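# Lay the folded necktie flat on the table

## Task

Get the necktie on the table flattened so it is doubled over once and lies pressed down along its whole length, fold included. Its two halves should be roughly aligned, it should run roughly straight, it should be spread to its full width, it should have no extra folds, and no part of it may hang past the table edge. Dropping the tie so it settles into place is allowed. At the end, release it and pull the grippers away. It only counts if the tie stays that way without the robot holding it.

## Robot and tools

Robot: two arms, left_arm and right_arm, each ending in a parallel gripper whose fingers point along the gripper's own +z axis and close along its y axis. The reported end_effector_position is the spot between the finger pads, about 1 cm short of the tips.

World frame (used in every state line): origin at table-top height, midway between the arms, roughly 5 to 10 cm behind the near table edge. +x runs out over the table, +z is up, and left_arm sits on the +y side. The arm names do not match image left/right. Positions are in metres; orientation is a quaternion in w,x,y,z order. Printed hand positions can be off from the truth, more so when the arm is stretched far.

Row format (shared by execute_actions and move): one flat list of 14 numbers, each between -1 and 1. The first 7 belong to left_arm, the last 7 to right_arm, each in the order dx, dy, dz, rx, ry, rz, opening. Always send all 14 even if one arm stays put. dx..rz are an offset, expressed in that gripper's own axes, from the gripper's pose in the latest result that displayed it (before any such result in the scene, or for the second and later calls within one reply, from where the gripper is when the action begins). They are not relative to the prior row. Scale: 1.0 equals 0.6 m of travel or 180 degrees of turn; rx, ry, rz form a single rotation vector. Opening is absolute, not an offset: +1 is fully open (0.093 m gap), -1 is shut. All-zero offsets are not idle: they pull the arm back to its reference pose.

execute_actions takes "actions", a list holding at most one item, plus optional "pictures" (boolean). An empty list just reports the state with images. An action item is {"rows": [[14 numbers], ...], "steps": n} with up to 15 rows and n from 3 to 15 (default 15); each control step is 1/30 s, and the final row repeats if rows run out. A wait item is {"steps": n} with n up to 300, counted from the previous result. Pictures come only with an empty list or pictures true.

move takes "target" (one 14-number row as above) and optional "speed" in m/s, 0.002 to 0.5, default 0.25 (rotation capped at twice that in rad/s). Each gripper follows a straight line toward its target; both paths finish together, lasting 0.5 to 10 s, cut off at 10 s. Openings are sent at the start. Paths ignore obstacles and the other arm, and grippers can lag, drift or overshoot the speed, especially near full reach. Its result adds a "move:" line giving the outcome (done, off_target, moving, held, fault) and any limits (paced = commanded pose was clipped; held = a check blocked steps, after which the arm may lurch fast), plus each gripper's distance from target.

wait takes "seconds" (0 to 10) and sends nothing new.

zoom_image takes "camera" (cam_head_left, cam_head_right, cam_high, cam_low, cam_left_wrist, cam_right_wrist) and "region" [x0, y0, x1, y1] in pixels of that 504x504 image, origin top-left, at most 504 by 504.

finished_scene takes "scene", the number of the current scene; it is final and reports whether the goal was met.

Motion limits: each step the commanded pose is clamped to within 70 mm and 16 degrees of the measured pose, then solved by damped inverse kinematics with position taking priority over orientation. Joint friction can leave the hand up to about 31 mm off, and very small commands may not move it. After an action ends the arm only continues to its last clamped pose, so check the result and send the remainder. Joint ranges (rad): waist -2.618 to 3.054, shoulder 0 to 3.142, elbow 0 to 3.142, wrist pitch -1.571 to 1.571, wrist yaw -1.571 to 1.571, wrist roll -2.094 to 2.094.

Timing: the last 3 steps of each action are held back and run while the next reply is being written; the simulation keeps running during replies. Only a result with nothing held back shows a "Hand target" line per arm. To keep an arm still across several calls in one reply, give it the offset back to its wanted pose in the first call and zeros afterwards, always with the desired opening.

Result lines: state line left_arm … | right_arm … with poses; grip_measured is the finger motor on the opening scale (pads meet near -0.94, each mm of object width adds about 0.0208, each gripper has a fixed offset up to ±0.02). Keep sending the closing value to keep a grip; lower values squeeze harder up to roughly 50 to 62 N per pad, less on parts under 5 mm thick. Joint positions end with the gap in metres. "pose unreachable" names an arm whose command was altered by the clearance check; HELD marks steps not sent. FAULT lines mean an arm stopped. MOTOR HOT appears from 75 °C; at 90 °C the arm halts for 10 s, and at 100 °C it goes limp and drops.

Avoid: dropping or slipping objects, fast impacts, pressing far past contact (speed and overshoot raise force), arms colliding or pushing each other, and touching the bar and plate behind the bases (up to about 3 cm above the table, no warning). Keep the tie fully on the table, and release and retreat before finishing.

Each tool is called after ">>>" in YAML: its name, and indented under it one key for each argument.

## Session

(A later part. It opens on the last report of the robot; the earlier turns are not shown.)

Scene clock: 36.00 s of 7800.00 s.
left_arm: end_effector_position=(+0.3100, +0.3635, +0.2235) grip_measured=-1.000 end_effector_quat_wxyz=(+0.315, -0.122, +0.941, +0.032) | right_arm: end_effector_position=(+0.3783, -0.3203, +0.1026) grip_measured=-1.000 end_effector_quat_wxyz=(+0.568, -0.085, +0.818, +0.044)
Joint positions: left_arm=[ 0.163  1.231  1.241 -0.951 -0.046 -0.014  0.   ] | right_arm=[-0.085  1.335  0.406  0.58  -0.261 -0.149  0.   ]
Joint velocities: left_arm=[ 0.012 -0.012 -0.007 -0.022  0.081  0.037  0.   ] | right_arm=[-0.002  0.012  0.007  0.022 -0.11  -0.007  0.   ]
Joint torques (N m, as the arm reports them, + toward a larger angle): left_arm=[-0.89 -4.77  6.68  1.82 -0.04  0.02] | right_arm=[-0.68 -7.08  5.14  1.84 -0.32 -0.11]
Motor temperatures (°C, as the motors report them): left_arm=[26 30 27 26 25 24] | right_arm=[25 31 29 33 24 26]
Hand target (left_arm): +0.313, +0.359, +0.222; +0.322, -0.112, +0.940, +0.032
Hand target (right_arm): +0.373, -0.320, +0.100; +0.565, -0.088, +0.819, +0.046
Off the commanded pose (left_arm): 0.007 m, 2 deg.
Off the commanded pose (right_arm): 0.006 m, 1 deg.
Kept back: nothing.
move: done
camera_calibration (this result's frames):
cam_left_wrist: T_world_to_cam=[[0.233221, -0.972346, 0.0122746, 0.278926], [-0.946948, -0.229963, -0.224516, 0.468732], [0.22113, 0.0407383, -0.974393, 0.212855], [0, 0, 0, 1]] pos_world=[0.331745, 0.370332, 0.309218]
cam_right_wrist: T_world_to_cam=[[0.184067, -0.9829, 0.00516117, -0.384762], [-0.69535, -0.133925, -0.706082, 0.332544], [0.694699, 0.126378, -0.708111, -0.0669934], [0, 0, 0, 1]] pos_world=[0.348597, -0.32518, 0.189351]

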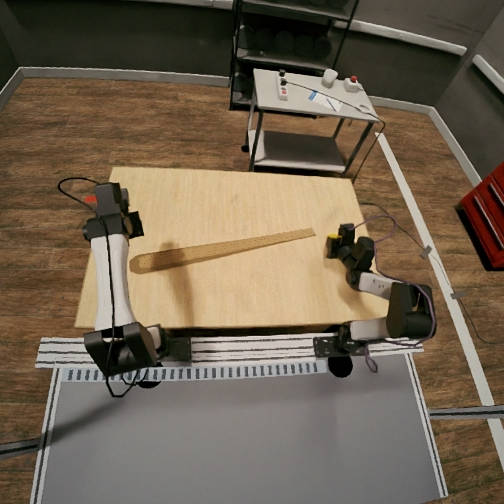

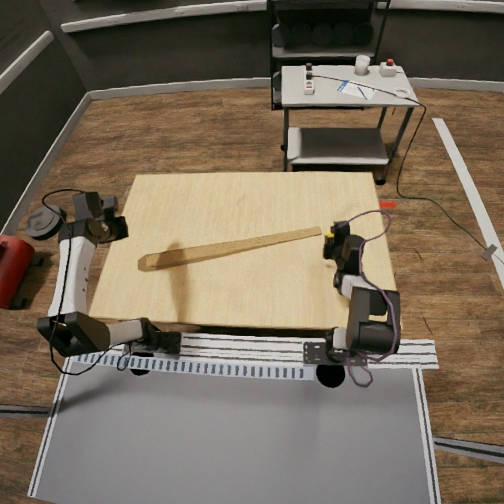

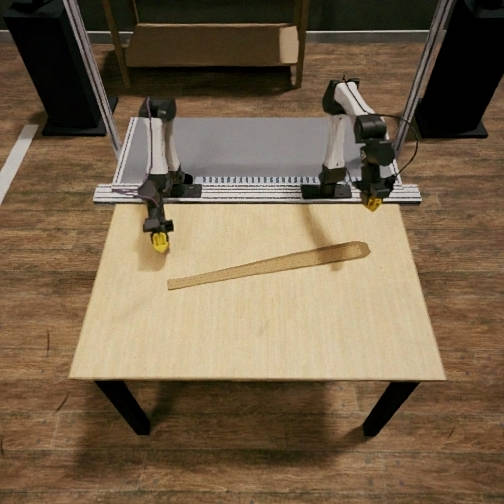

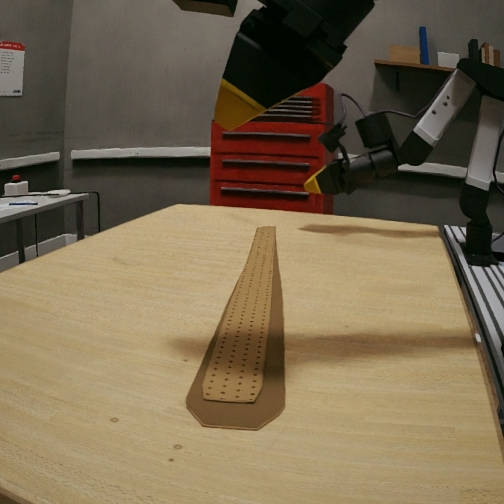

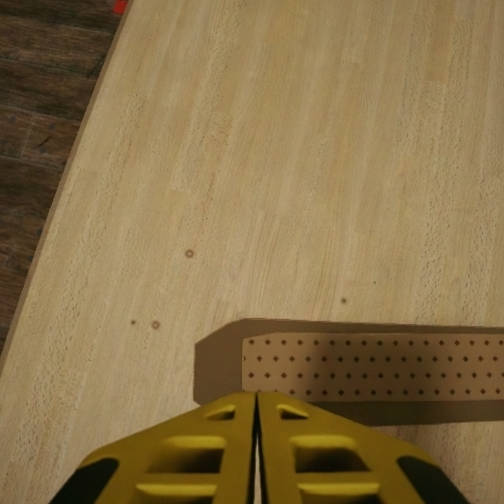

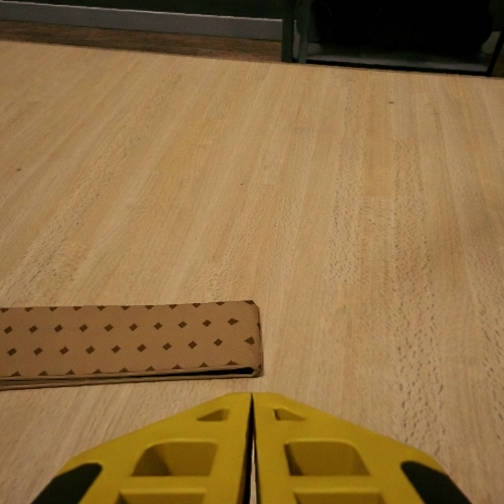

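>>> zoom_image:
  camera: "cam_right_wrist"
  region: [130, 285, 290, 395]

>>> zoom_image:
  camera: "cam_low"
  region: [225, 215, 305, 285]

>>> zoom_image:
  camera: "cam_high"
  region: [155, 262, 235, 302]

>>> zoom_image:
  camera: "cam_low"
  region: [170, 300, 310, 440]

Region (130, 285, 290, 395) of cam_right_wrist's 504x504 image, scaled by 3.150, with more detail than that image has; it fills the top 346 rows of this view, and the rest is white.

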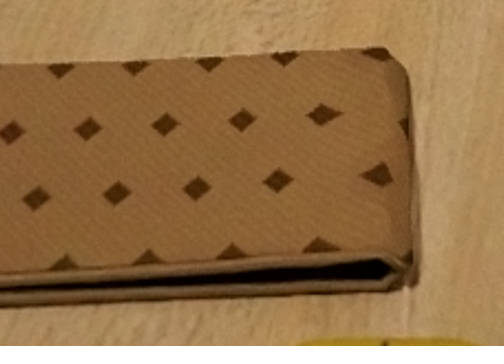

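Region (225, 215, 305, 285) of cam_low's 504x504 image, scaled by 6.300, with more detail than that image has; it fills the top 441 rows of this view, and the rest is white.

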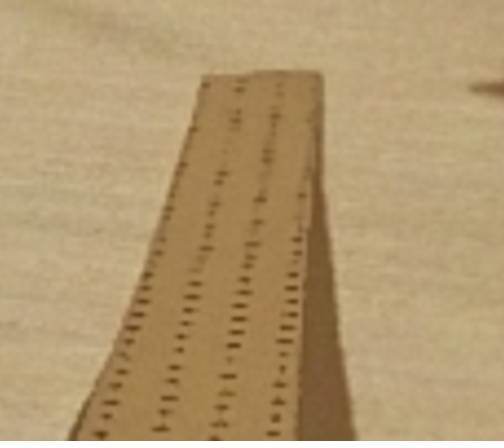

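Region (155, 262, 235, 302) of cam_high's 504x504 image, scaled by 6.300, with more detail than that image has.

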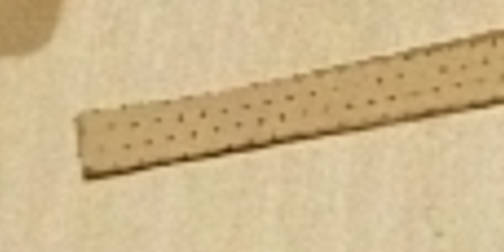

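Region (170, 300, 310, 440) of cam_low's 504x504 image, scaled by 3.600, with more detail than that image has.

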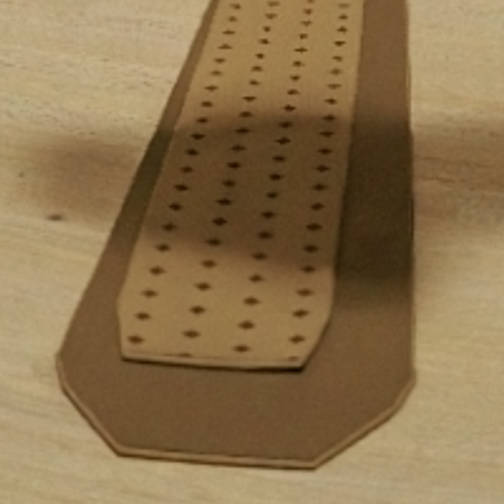

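>>> move:
  target: [0,0,0,0,0,0,-1, -0.0027,0.0015,0.1613,0.289,0.309,0.4288,-1]
  speed: 0.4

Scene clock: 40.30 s of 7800.00 s.
left_arm: end_effector_position=(+0.3103, +0.3636, +0.2237) grip_measured=-1.000 end_effector_quat_wxyz=(+0.316, -0.122, +0.940, +0.032) | right_arm: end_effector_position=(+0.4681, -0.3019, +0.0706) grip_measured=-1.000 end_effector_quat_wxyz=(+0.007, +0.613, +0.790, +0.001)
Joint positions: left_arm=[ 0.163  1.231  1.241 -0.95  -0.046 -0.014  0.   ] | right_arm=[ 0.077  2.387  2.334 -1.481  0.031  1.376  0.   ]
Joint velocities: left_arm=[ 0.007 -0.022 -0.002  0.022 -0.022 -0.022  0.   ] | right_arm=[ 0.012 -0.017  0.007  0.022  0.007  0.051  0.   ]
Joint torques (N m, as the arm reports them, + toward a larger angle): left_arm=[ 0.31 -4.12  8.47  1.57 -0.01 -0.04] | right_arm=[ -0.3  -14.26   7.65   0.16  -0.15   0.01]
Motor temperatures (°C, as the motors report them): left_arm=[26 29 27 26 25 24] | right_arm=[25 32 29 33 24 26]
Hand target (left_arm): +0.310, +0.363, +0.223; +0.315, -0.122, +0.941, +0.032
Hand target (right_arm): +0.467, -0.302, +0.071; -0.001, +0.618, +0.786, +0.002
Off the commanded pose (left_arm): 0.000 m, 0 deg.
Off the commanded pose (right_arm): 0.001 m, 2 deg.
Kept back: nothing.
move: done
camera_calibration (this result's frames):
cam_left_wrist: T_world_to_cam=[[0.23327, -0.972334, 0.0123089, 0.278899], [-0.946596, -0.229956, -0.226001, 0.46929], [0.222579, 0.0410676, -0.974049, 0.212359], [0, 0, 0, 1]] pos_world=[0.331903, 0.370378, 0.309475]
cam_right_wrist: T_world_to_cam=[[-0.973542, -0.228181, -0.0122525, 0.387897], [-0.213362, 0.888502, 0.406252, 0.379363], [-0.0818126, 0.398117, -0.913679, 0.30566], [0, 0, 0, 1]] pos_world=[0.483582, -0.370242, 0.129911]

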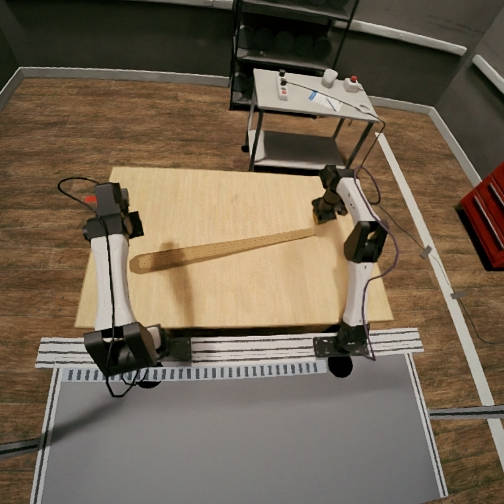

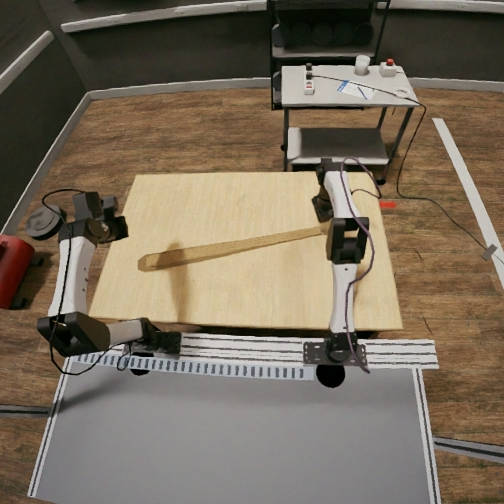

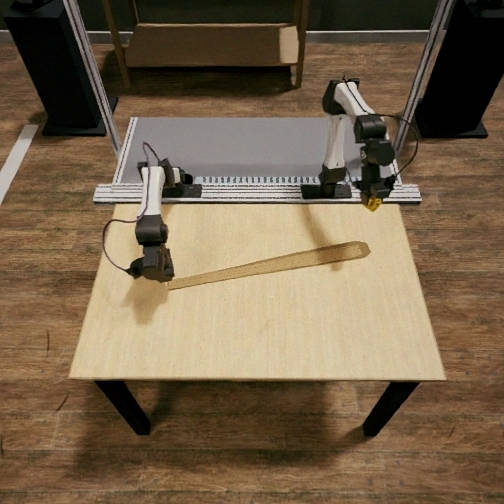

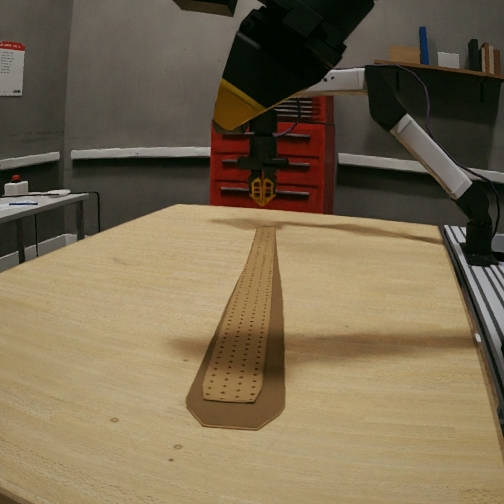

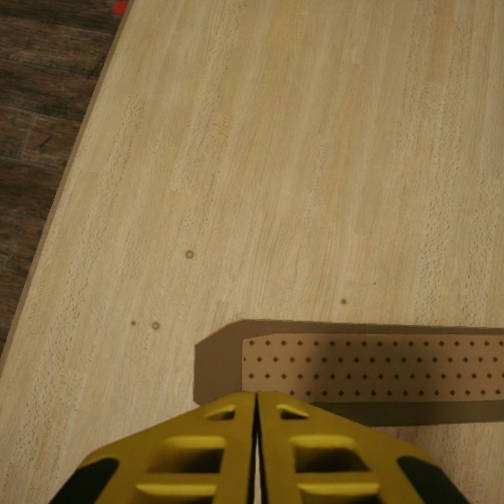

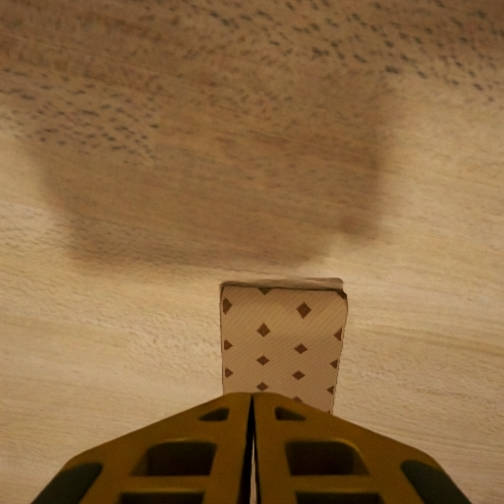

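>>> move:
  target: [0,0,0,0,0,0,-1, 0,-0.018,0.053,0,0,0.005,-1]
  speed: 0.06

Scene clock: 41.67 s of 7800.00 s.
left_arm: end_effector_position=(+0.3103, +0.3636, +0.2237) grip_measured=-1.000 end_effector_quat_wxyz=(+0.316, -0.122, +0.940, +0.032) | right_arm: end_effector_position=(+0.4580, -0.3016, +0.0349) grip_measured=-1.000 end_effector_quat_wxyz=(+0.001, +0.614, +0.789, -0.004)
Joint positions: left_arm=[ 0.163  1.231  1.241 -0.95  -0.046 -0.014  0.   ] | right_arm=[ 0.077  2.334  2.098 -1.313  0.031  1.378  0.   ]
Joint velocities: left_arm=[-0.012  0.012  0.012 -0.037 -0.022  0.022  0.   ] | right_arm=[-0.007 -0.017 -0.012  0.022 -0.081 -0.007  0.   ]
Joint torques (N m, as the arm reports them, + toward a larger angle): left_arm=[ 0.32 -4.1   8.45  1.59 -0.01 -0.04] | right_arm=[ -0.42 -16.55   4.87   0.38  -0.02   0.02]
Motor temperatures (°C, as the motors report them): left_arm=[26 29 27 27 25 24] | right_arm=[25 33 29 32 24 26]
Hand target (left_arm): +0.310, +0.364, +0.224; +0.316, -0.122, +0.940, +0.032
Hand target (right_arm): +0.458, -0.304, +0.039; +0.006, +0.619, +0.785, +0.000
Off the commanded pose (left_arm): 0.000 m, 0 deg.
Off the commanded pose (right_arm): 0.005 m, 1 deg.
Kept back: nothing.
move: done
camera_calibration (this result's frames):
cam_left_wrist: T_world_to_cam=[[0.23327, -0.972334, 0.0123089, 0.278899], [-0.946596, -0.229956, -0.226001, 0.46929], [0.222579, 0.0410676, -0.974049, 0.212359], [0, 0, 0, 1]] pos_world=[0.331903, 0.370378, 0.309475]
cam_right_wrist: T_world_to_cam=[[-0.974141, -0.22593, 0.00237659, 0.378158], [-0.205261, 0.889322, 0.408626, 0.387935], [-0.0944342, 0.397571, -0.912699, 0.277639], [0, 0, 0, 1]] pos_world=[0.474226, -0.369943, 0.0939819]

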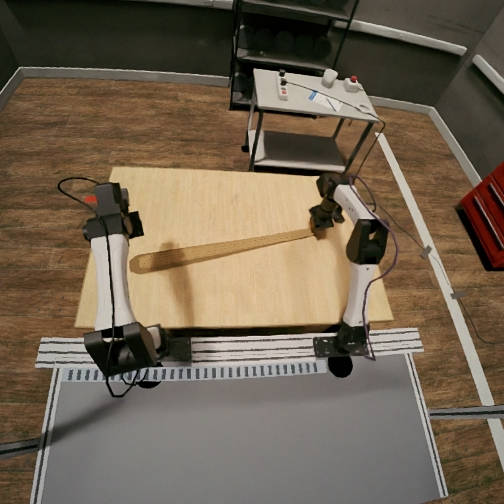

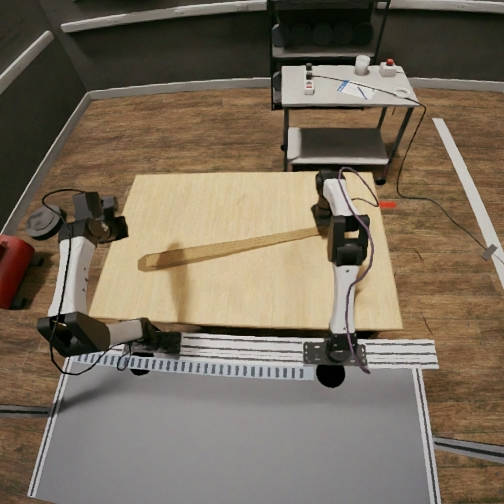

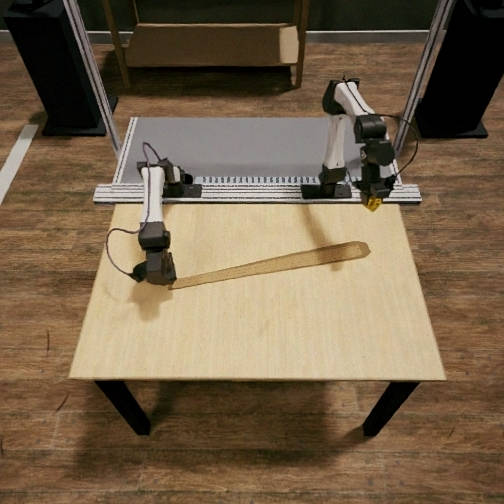

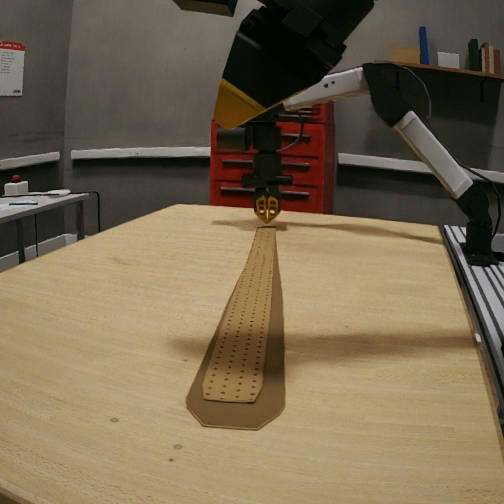

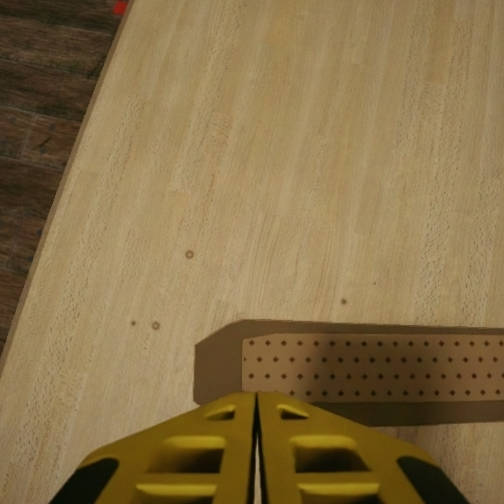

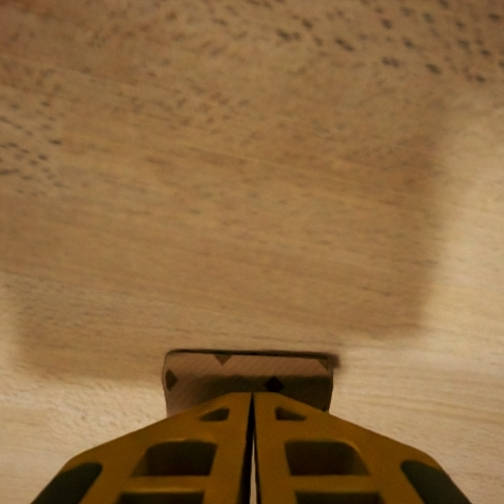

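>>> move:
  target: [0,0,0,0,0,0,-1, -0.018,0,-0.003,0,0,0,-1]
  speed: 0.04

Scene clock: 42.70 s of 7800.00 s.
left_arm: end_effector_position=(+0.3103, +0.3636, +0.2237) grip_measured=-1.000 end_effector_quat_wxyz=(+0.316, -0.122, +0.940, +0.032) | right_arm: end_effector_position=(+0.4586, -0.3105, +0.0347) grip_measured=-1.000 end_effector_quat_wxyz=(+0.002, +0.616, +0.788, -0.004)
Joint positions: left_arm=[ 0.163  1.231  1.241 -0.95  -0.046 -0.014  0.   ] | right_arm=[ 0.058  2.334  2.098 -1.312  0.031  1.364  0.   ]
Joint velocities: left_arm=[-0.007 -0.002  0.002 -0.007 -0.051  0.022  0.   ] | right_arm=[ 0.022  0.022 -0.002 -0.022  0.022 -0.007  0.   ]
Joint torques (N m, as the arm reports them, + toward a larger angle): left_arm=[ 0.32 -4.1   8.45  1.59 -0.01 -0.04] | right_arm=[ -0.15 -13.91   7.96   0.17  -0.03  -0.11]
Motor temperatures (°C, as the motors report them): left_arm=[26 29 27 27 25 24] | right_arm=[25 33 29 32 24 26]
Hand target (left_arm): +0.310, +0.364, +0.224; +0.316, -0.122, +0.940, +0.032
Hand target (right_arm): +0.460, -0.312, +0.037; +0.001, +0.614, +0.789, -0.004
Off the commanded pose (left_arm): 0.000 m, 0 deg.
Off the commanded pose (right_arm): 0.003 m, 0 deg.
Kept back: nothing.
move: done
camera_calibration (this result's frames):
cam_left_wrist: T_world_to_cam=[[0.23327, -0.972334, 0.0123089, 0.278899], [-0.946596, -0.229956, -0.226001, 0.46929], [0.222579, 0.0410676, -0.974049, 0.212359], [0, 0, 0, 1]] pos_world=[0.331903, 0.370378, 0.309475]
cam_right_wrist: T_world_to_cam=[[-0.975169, -0.221452, 0.00189901, 0.378593], [-0.201414, 0.890432, 0.408121, 0.394683], [-0.0920703, 0.397605, -0.912926, 0.279989], [0, 0, 0, 1]] pos_world=[0.474466, -0.378924, 0.0938117]

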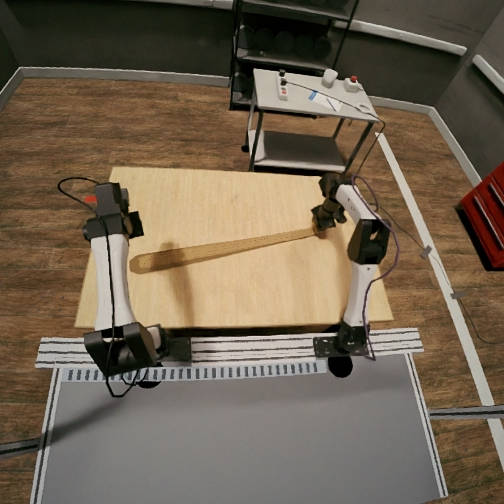

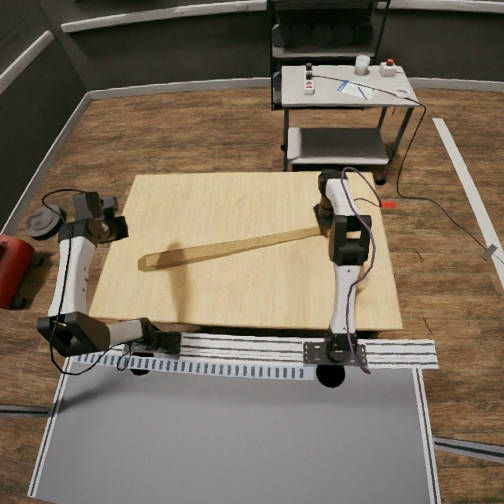

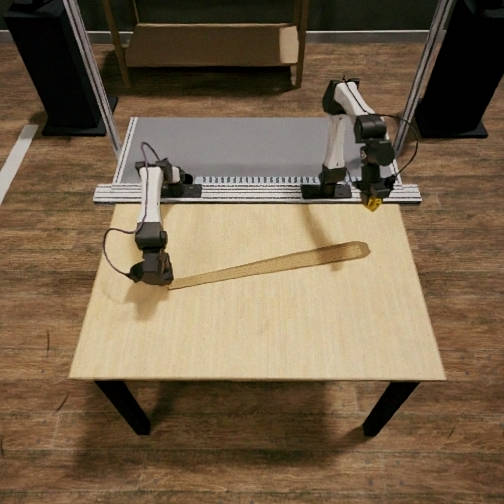

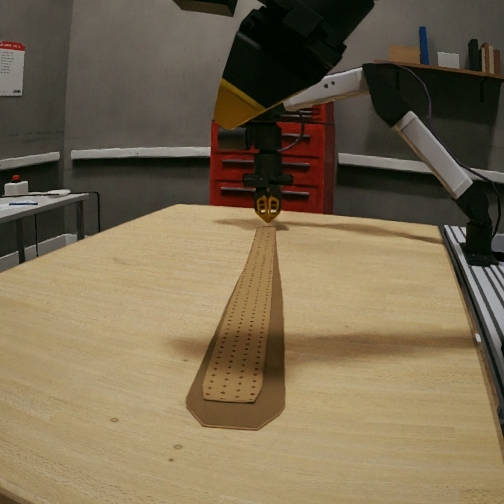

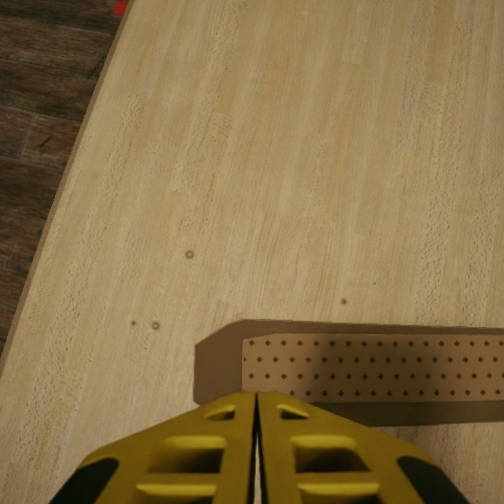

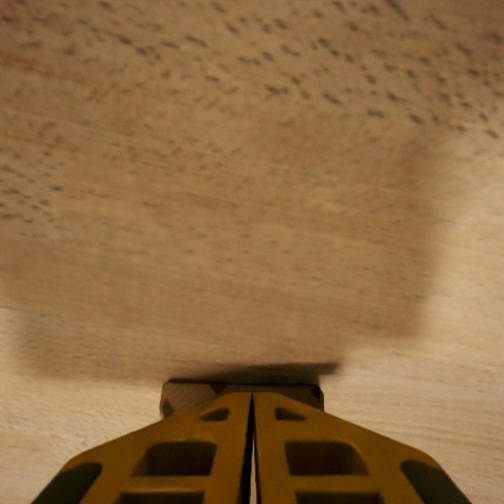

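>>> move:
  target: [0,0,0,0,0,0,-1, 0.011,0.004,0,0,0,0,-1]
  speed: 0.03

Scene clock: 44.33 s of 7800.00 s.
left_arm: end_effector_position=(+0.3103, +0.3636, +0.2237) grip_measured=-1.000 end_effector_quat_wxyz=(+0.316, -0.122, +0.940, +0.032) | right_arm: end_effector_position=(+0.4586, -0.3105, +0.0347) grip_measured=-1.000 end_effector_quat_wxyz=(+0.002, +0.619, +0.786, -0.004)
Joint positions: left_arm=[ 0.163  1.231  1.241 -0.95  -0.046 -0.014  0.   ] | right_arm=[ 0.058  2.334  2.098 -1.312  0.031  1.37   0.   ]
Joint velocities: left_arm=[-0.012 -0.002 -0.012  0.037  0.007 -0.095  0.   ] | right_arm=[ 0.007  0.002 -0.002  0.022  0.007 -0.022  0.   ]
Joint torques (N m, as the arm reports them, + toward a larger angle): left_arm=[ 0.3  -4.09  8.46  1.58 -0.01 -0.05] | right_arm=[  1.38 -14.31   6.84   0.27  -0.01   0.02]
Motor temperatures (°C, as the motors report them): left_arm=[26 29 28 27 25 24] | right_arm=[25 34 29 32 24 26]
Hand target (left_arm): +0.310, +0.364, +0.224; +0.316, -0.122, +0.940, +0.032
Hand target (right_arm): +0.459, -0.304, +0.035; +0.002, +0.616, +0.788, -0.004
Off the commanded pose (left_arm): 0.000 m, 0 deg.
Off the commanded pose (right_arm): 0.007 m, 0 deg.
Kept back: nothing.
move: done
camera_calibration (this result's frames):
cam_left_wrist: T_world_to_cam=[[0.23327, -0.972334, 0.0123089, 0.278899], [-0.946596, -0.229956, -0.226001, 0.46929], [0.222579, 0.0410676, -0.974049, 0.212359], [0, 0, 0, 1]] pos_world=[0.331903, 0.370378, 0.309475]
cam_right_wrist: T_world_to_cam=[[-0.976667, -0.214751, 0.00184769, 0.381362], [-0.195319, 0.891801, 0.408094, 0.392314], [-0.0892864, 0.398211, -0.912938, 0.278901], [0, 0, 0, 1]] pos_world=[0.473992, -0.37903, 0.0938138]

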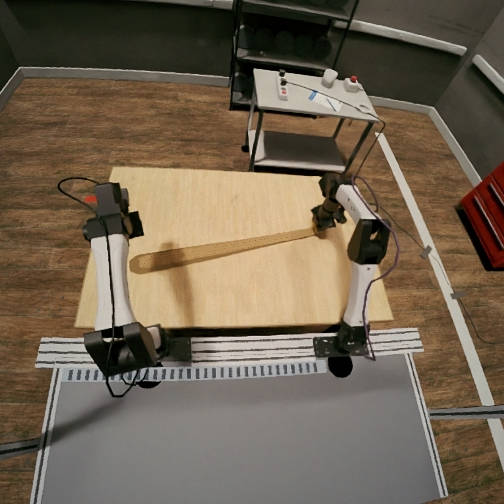

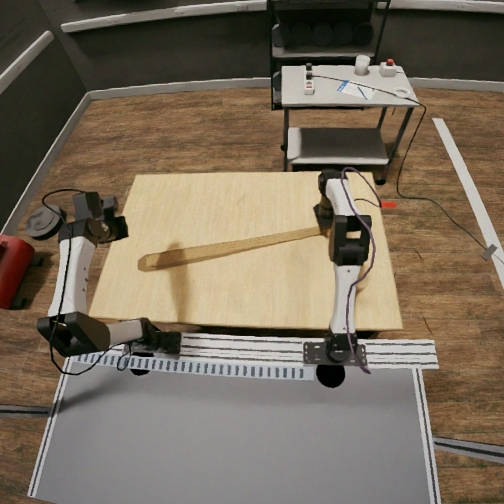

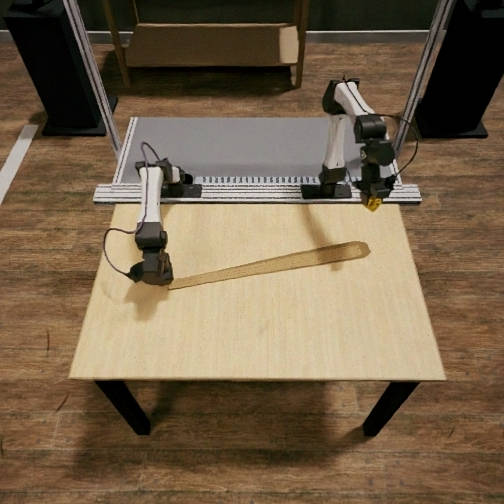

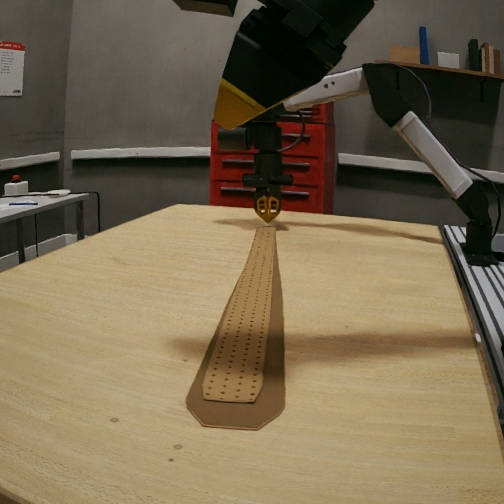

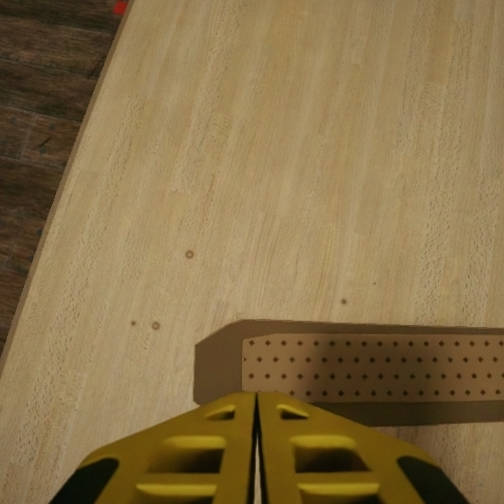

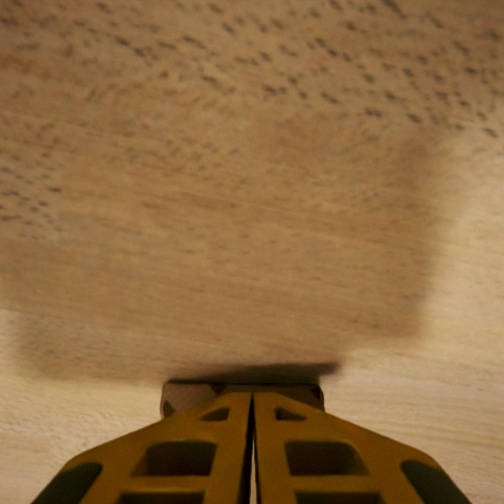

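>>> execute_actions:
  actions:
    - {"rows": [[0,0,0,0,0,0,-1, 0.02,0.004,0,0,0,0,-1],[0,0,0,0,0,0,-1, 0.02,0.004,0,0,0,0,-1],[0,0,0,0,0,0,-1, 0.012,0.004,0,0,0,0,-1]], "steps": 14}
  pictures: true

Scene clock: 44.80 s of 7800.00 s.
left_arm: end_effector_position=(+0.3103, +0.3636, +0.2237) grip_measured=-1.000 end_effector_quat_wxyz=(+0.316, -0.122, +0.940, +0.032) | right_arm: end_effector_position=(+0.4585, -0.3076, +0.0347) grip_measured=-1.000 end_effector_quat_wxyz=(+0.002, +0.619, +0.785, -0.004)
Joint positions: left_arm=[ 0.163  1.231  1.241 -0.95  -0.046 -0.014  0.   ] | right_arm=[ 0.064  2.334  2.098 -1.312  0.031  1.379  0.   ]
Joint velocities: left_arm=[-0.007 -0.007 -0.007  0.007  0.022 -0.007  0.   ] | right_arm=[-0.007  0.012  0.002 -0.022 -0.037 -0.095  0.   ]
Joint torques (N m, as the arm reports them, + toward a larger angle): left_arm=[ 0.31 -4.11  8.46  1.58 -0.01 -0.05] | right_arm=[  0.94 -14.3    6.81   0.26  -0.01   0.02]
Motor temperatures (°C, as the motors report them): left_arm=[26 29 28 27 25 24] | right_arm=[25 34 30 32 24 26]
Steps of this call (steps 1 to 3: nothing new was sent; steps 4 to 14: the first 11 steps of this action). Readings (end_effector_position):
4: left_arm (+0.3103, +0.3636, +0.2237) | right_arm (+0.4586, -0.3100, +0.0347)
5: left_arm (+0.3103, +0.3636, +0.2237) | right_arm (+0.4586, -0.3093, +0.0347)
7: left_arm (+0.3103, +0.3636, +0.2237) | right_arm (+0.4585, -0.3079, +0.0347)
11: left_arm (+0.3103, +0.3636, +0.2237) | right_arm (+0.4585, -0.3076, +0.0347)
14: the state above
camera_calibration (this result's frames):
cam_left_wrist: T_world_to_cam=[[0.23327, -0.972334, 0.0123089, 0.278899], [-0.946596, -0.229956, -0.226001, 0.46929], [0.222579, 0.0410676, -0.974049, 0.212359], [0, 0, 0, 1]] pos_world=[0.331903, 0.370378, 0.309475]
cam_right_wrist: T_world_to_cam=[[-0.977157, -0.212512, 0.00160342, 0.382842], [-0.193362, 0.892184, 0.40819, 0.388826], [-0.0881756, 0.398555, -0.912896, 0.277364], [0, 0, 0, 1]] pos_world=[0.473738, -0.376091, 0.0938755]

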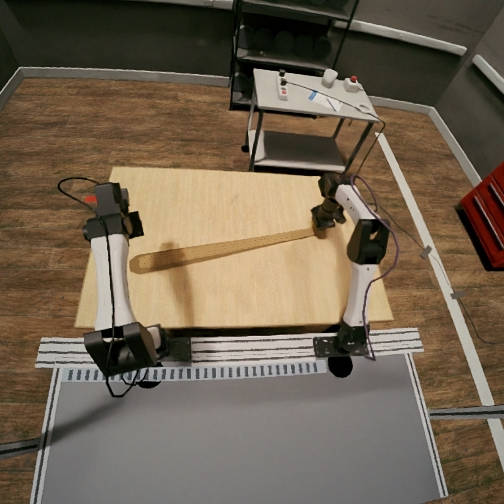

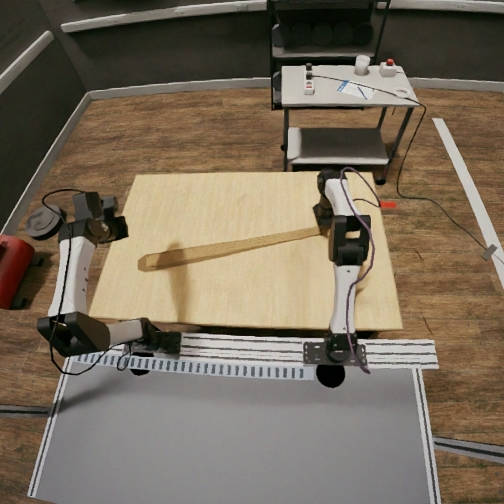

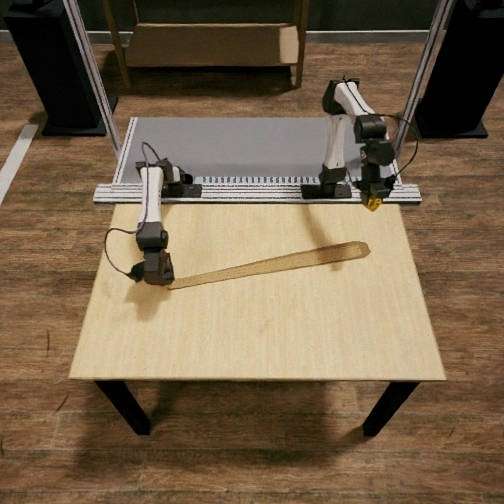

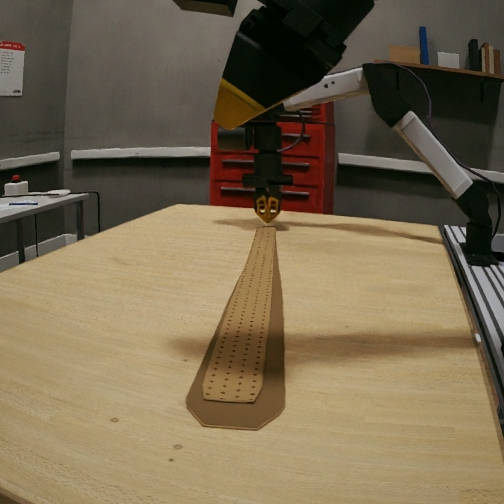

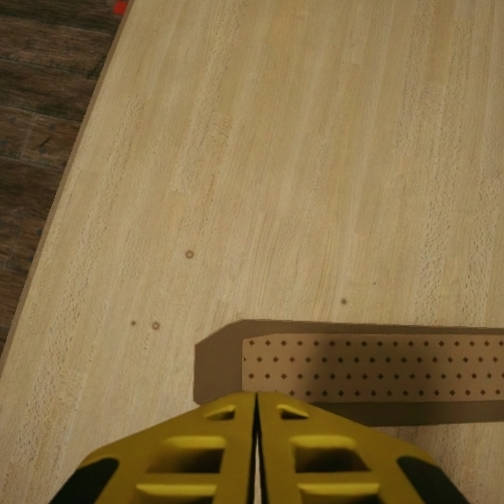

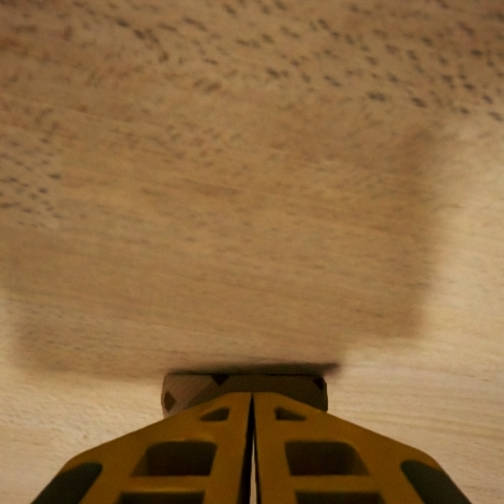

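>>> move:
  target: [0,0,0,0,0,0,-1, 0.004,0.006,0.055,0,0,0,-0.75]
  speed: 0.04

Scene clock: 46.10 s of 7800.00 s.
left_arm: end_effector_position=(+0.3103, +0.3636, +0.2237) grip_measured=-1.000 end_effector_quat_wxyz=(+0.316, -0.122, +0.940, +0.032) | right_arm: end_effector_position=(+0.4611, -0.3071, +0.0204) grip_measured=-0.753 end_effector_quat_wxyz=(+0.005, +0.620, +0.785, -0.001)
Joint positions: left_arm=[ 0.163  1.231  1.241 -0.95  -0.046 -0.014  0.   ] | right_arm=[ 0.064  2.339  2.05  -1.249  0.031  1.38   0.009]
Joint velocities: left_arm=[-0.017 -0.017  0.002 -0.081 -0.022  0.022  0.   ] | right_arm=[ 0.007 -0.017  0.007 -0.051  0.037  0.022  0.   ]
Joint torques (N m, as the arm reports them, + toward a larger angle): left_arm=[ 0.3  -4.11  8.47  1.59 -0.01 -0.04] | right_arm=[  0.52 -12.78   3.6    0.69  -0.02  -0.01]
Motor temperatures (°C, as the motors report them): left_arm=[26 29 28 27 25 24] | right_arm=[25 34 30 32 24 26]
Hand target (left_arm): +0.310, +0.364, +0.224; +0.316, -0.122, +0.940, +0.032
Hand target (right_arm): +0.461, -0.304, +0.002; +0.001, +0.619, +0.785, -0.004
Off your previous action's commanded pose (left_arm): 0.000 m, 0 deg at its last step (step 3 of this call).
Off your previous action's commanded pose (right_arm): 0.005 m, 0 deg at its last step (step 3 of this call).
Off the commanded pose (left_arm): 0.000 m, 0 deg.
Off the commanded pose (right_arm): 0.019 m, 1 deg.
Kept back: nothing.
move: off_target (right_arm)
camera_calibration (this result's frames):
cam_left_wrist: T_world_to_cam=[[0.23327, -0.972334, 0.0123089, 0.278899], [-0.946596, -0.229956, -0.226001, 0.46929], [0.222579, 0.0410676, -0.974049, 0.212359], [0, 0, 0, 1]] pos_world=[0.331903, 0.370378, 0.309475]
cam_right_wrist: T_world_to_cam=[[-0.977256, -0.211919, -0.00779521, 0.385889], [-0.196704, 0.892135, 0.406698, 0.39631], [-0.0792326, 0.398982, -0.913529, 0.260396], [0, 0, 0, 1]] pos_world=[0.4757, -0.375678, 0.0797088]

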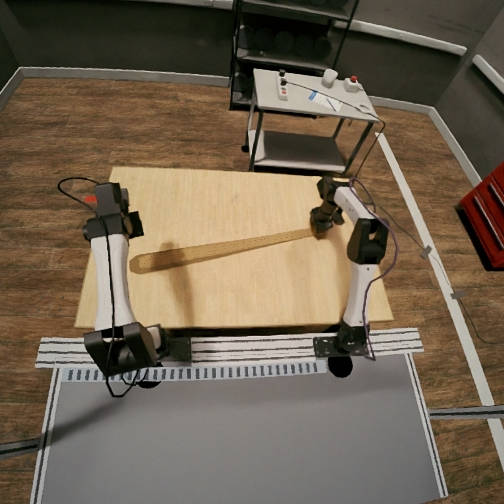

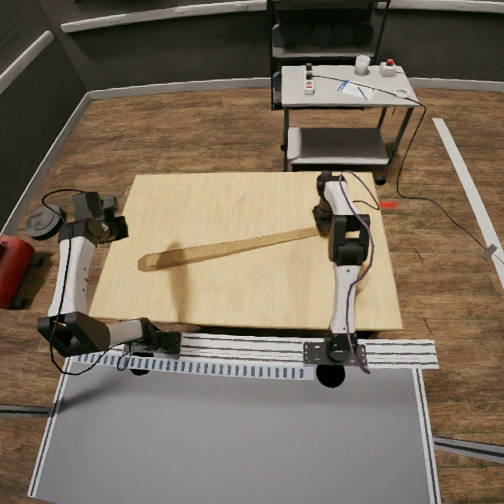

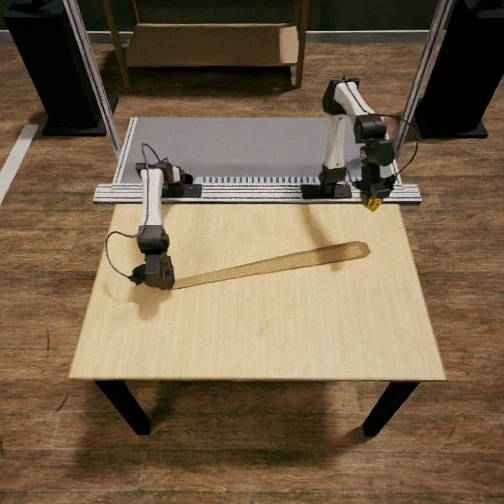

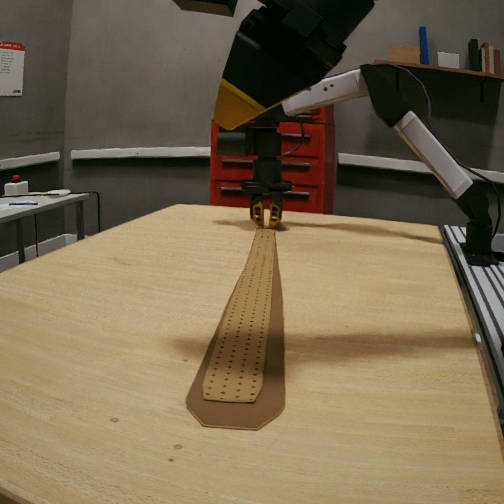

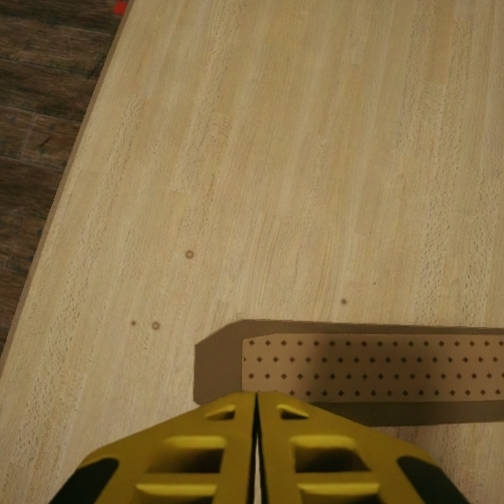

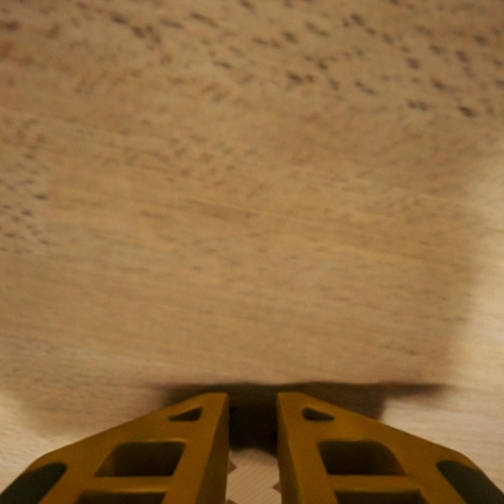

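>>> zoom_image:
  camera: "cam_right_wrist"
  region: [170, 360, 350, 504]

>>> zoom_image:
  camera: "cam_low"
  region: [235, 190, 305, 255]

Region (170, 360, 350, 504) of cam_right_wrist's 504x504 image, scaled by 2.800, with more detail than that image has; it fills the top 403 rows of this view, and the rest is white.

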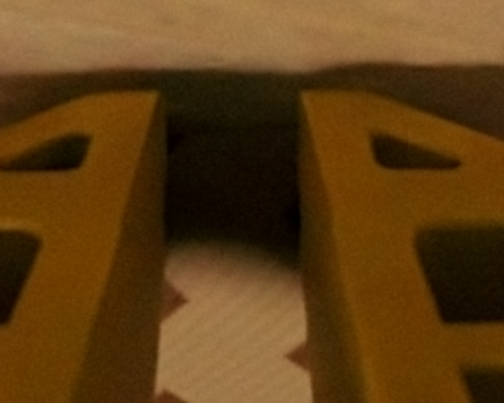

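Region (235, 190, 305, 255) of cam_low's 504x504 image, scaled by 7.200, with more detail than that image has; it fills the top 468 rows of this view, and the rest is white.

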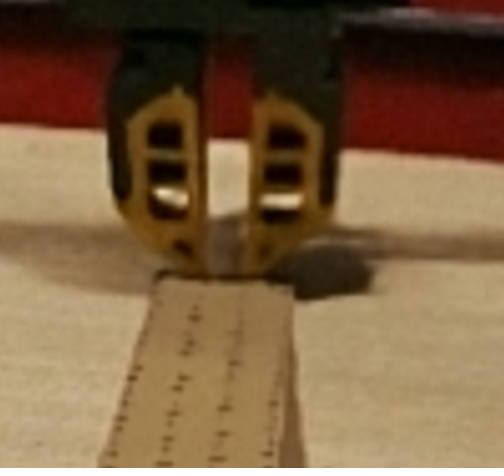

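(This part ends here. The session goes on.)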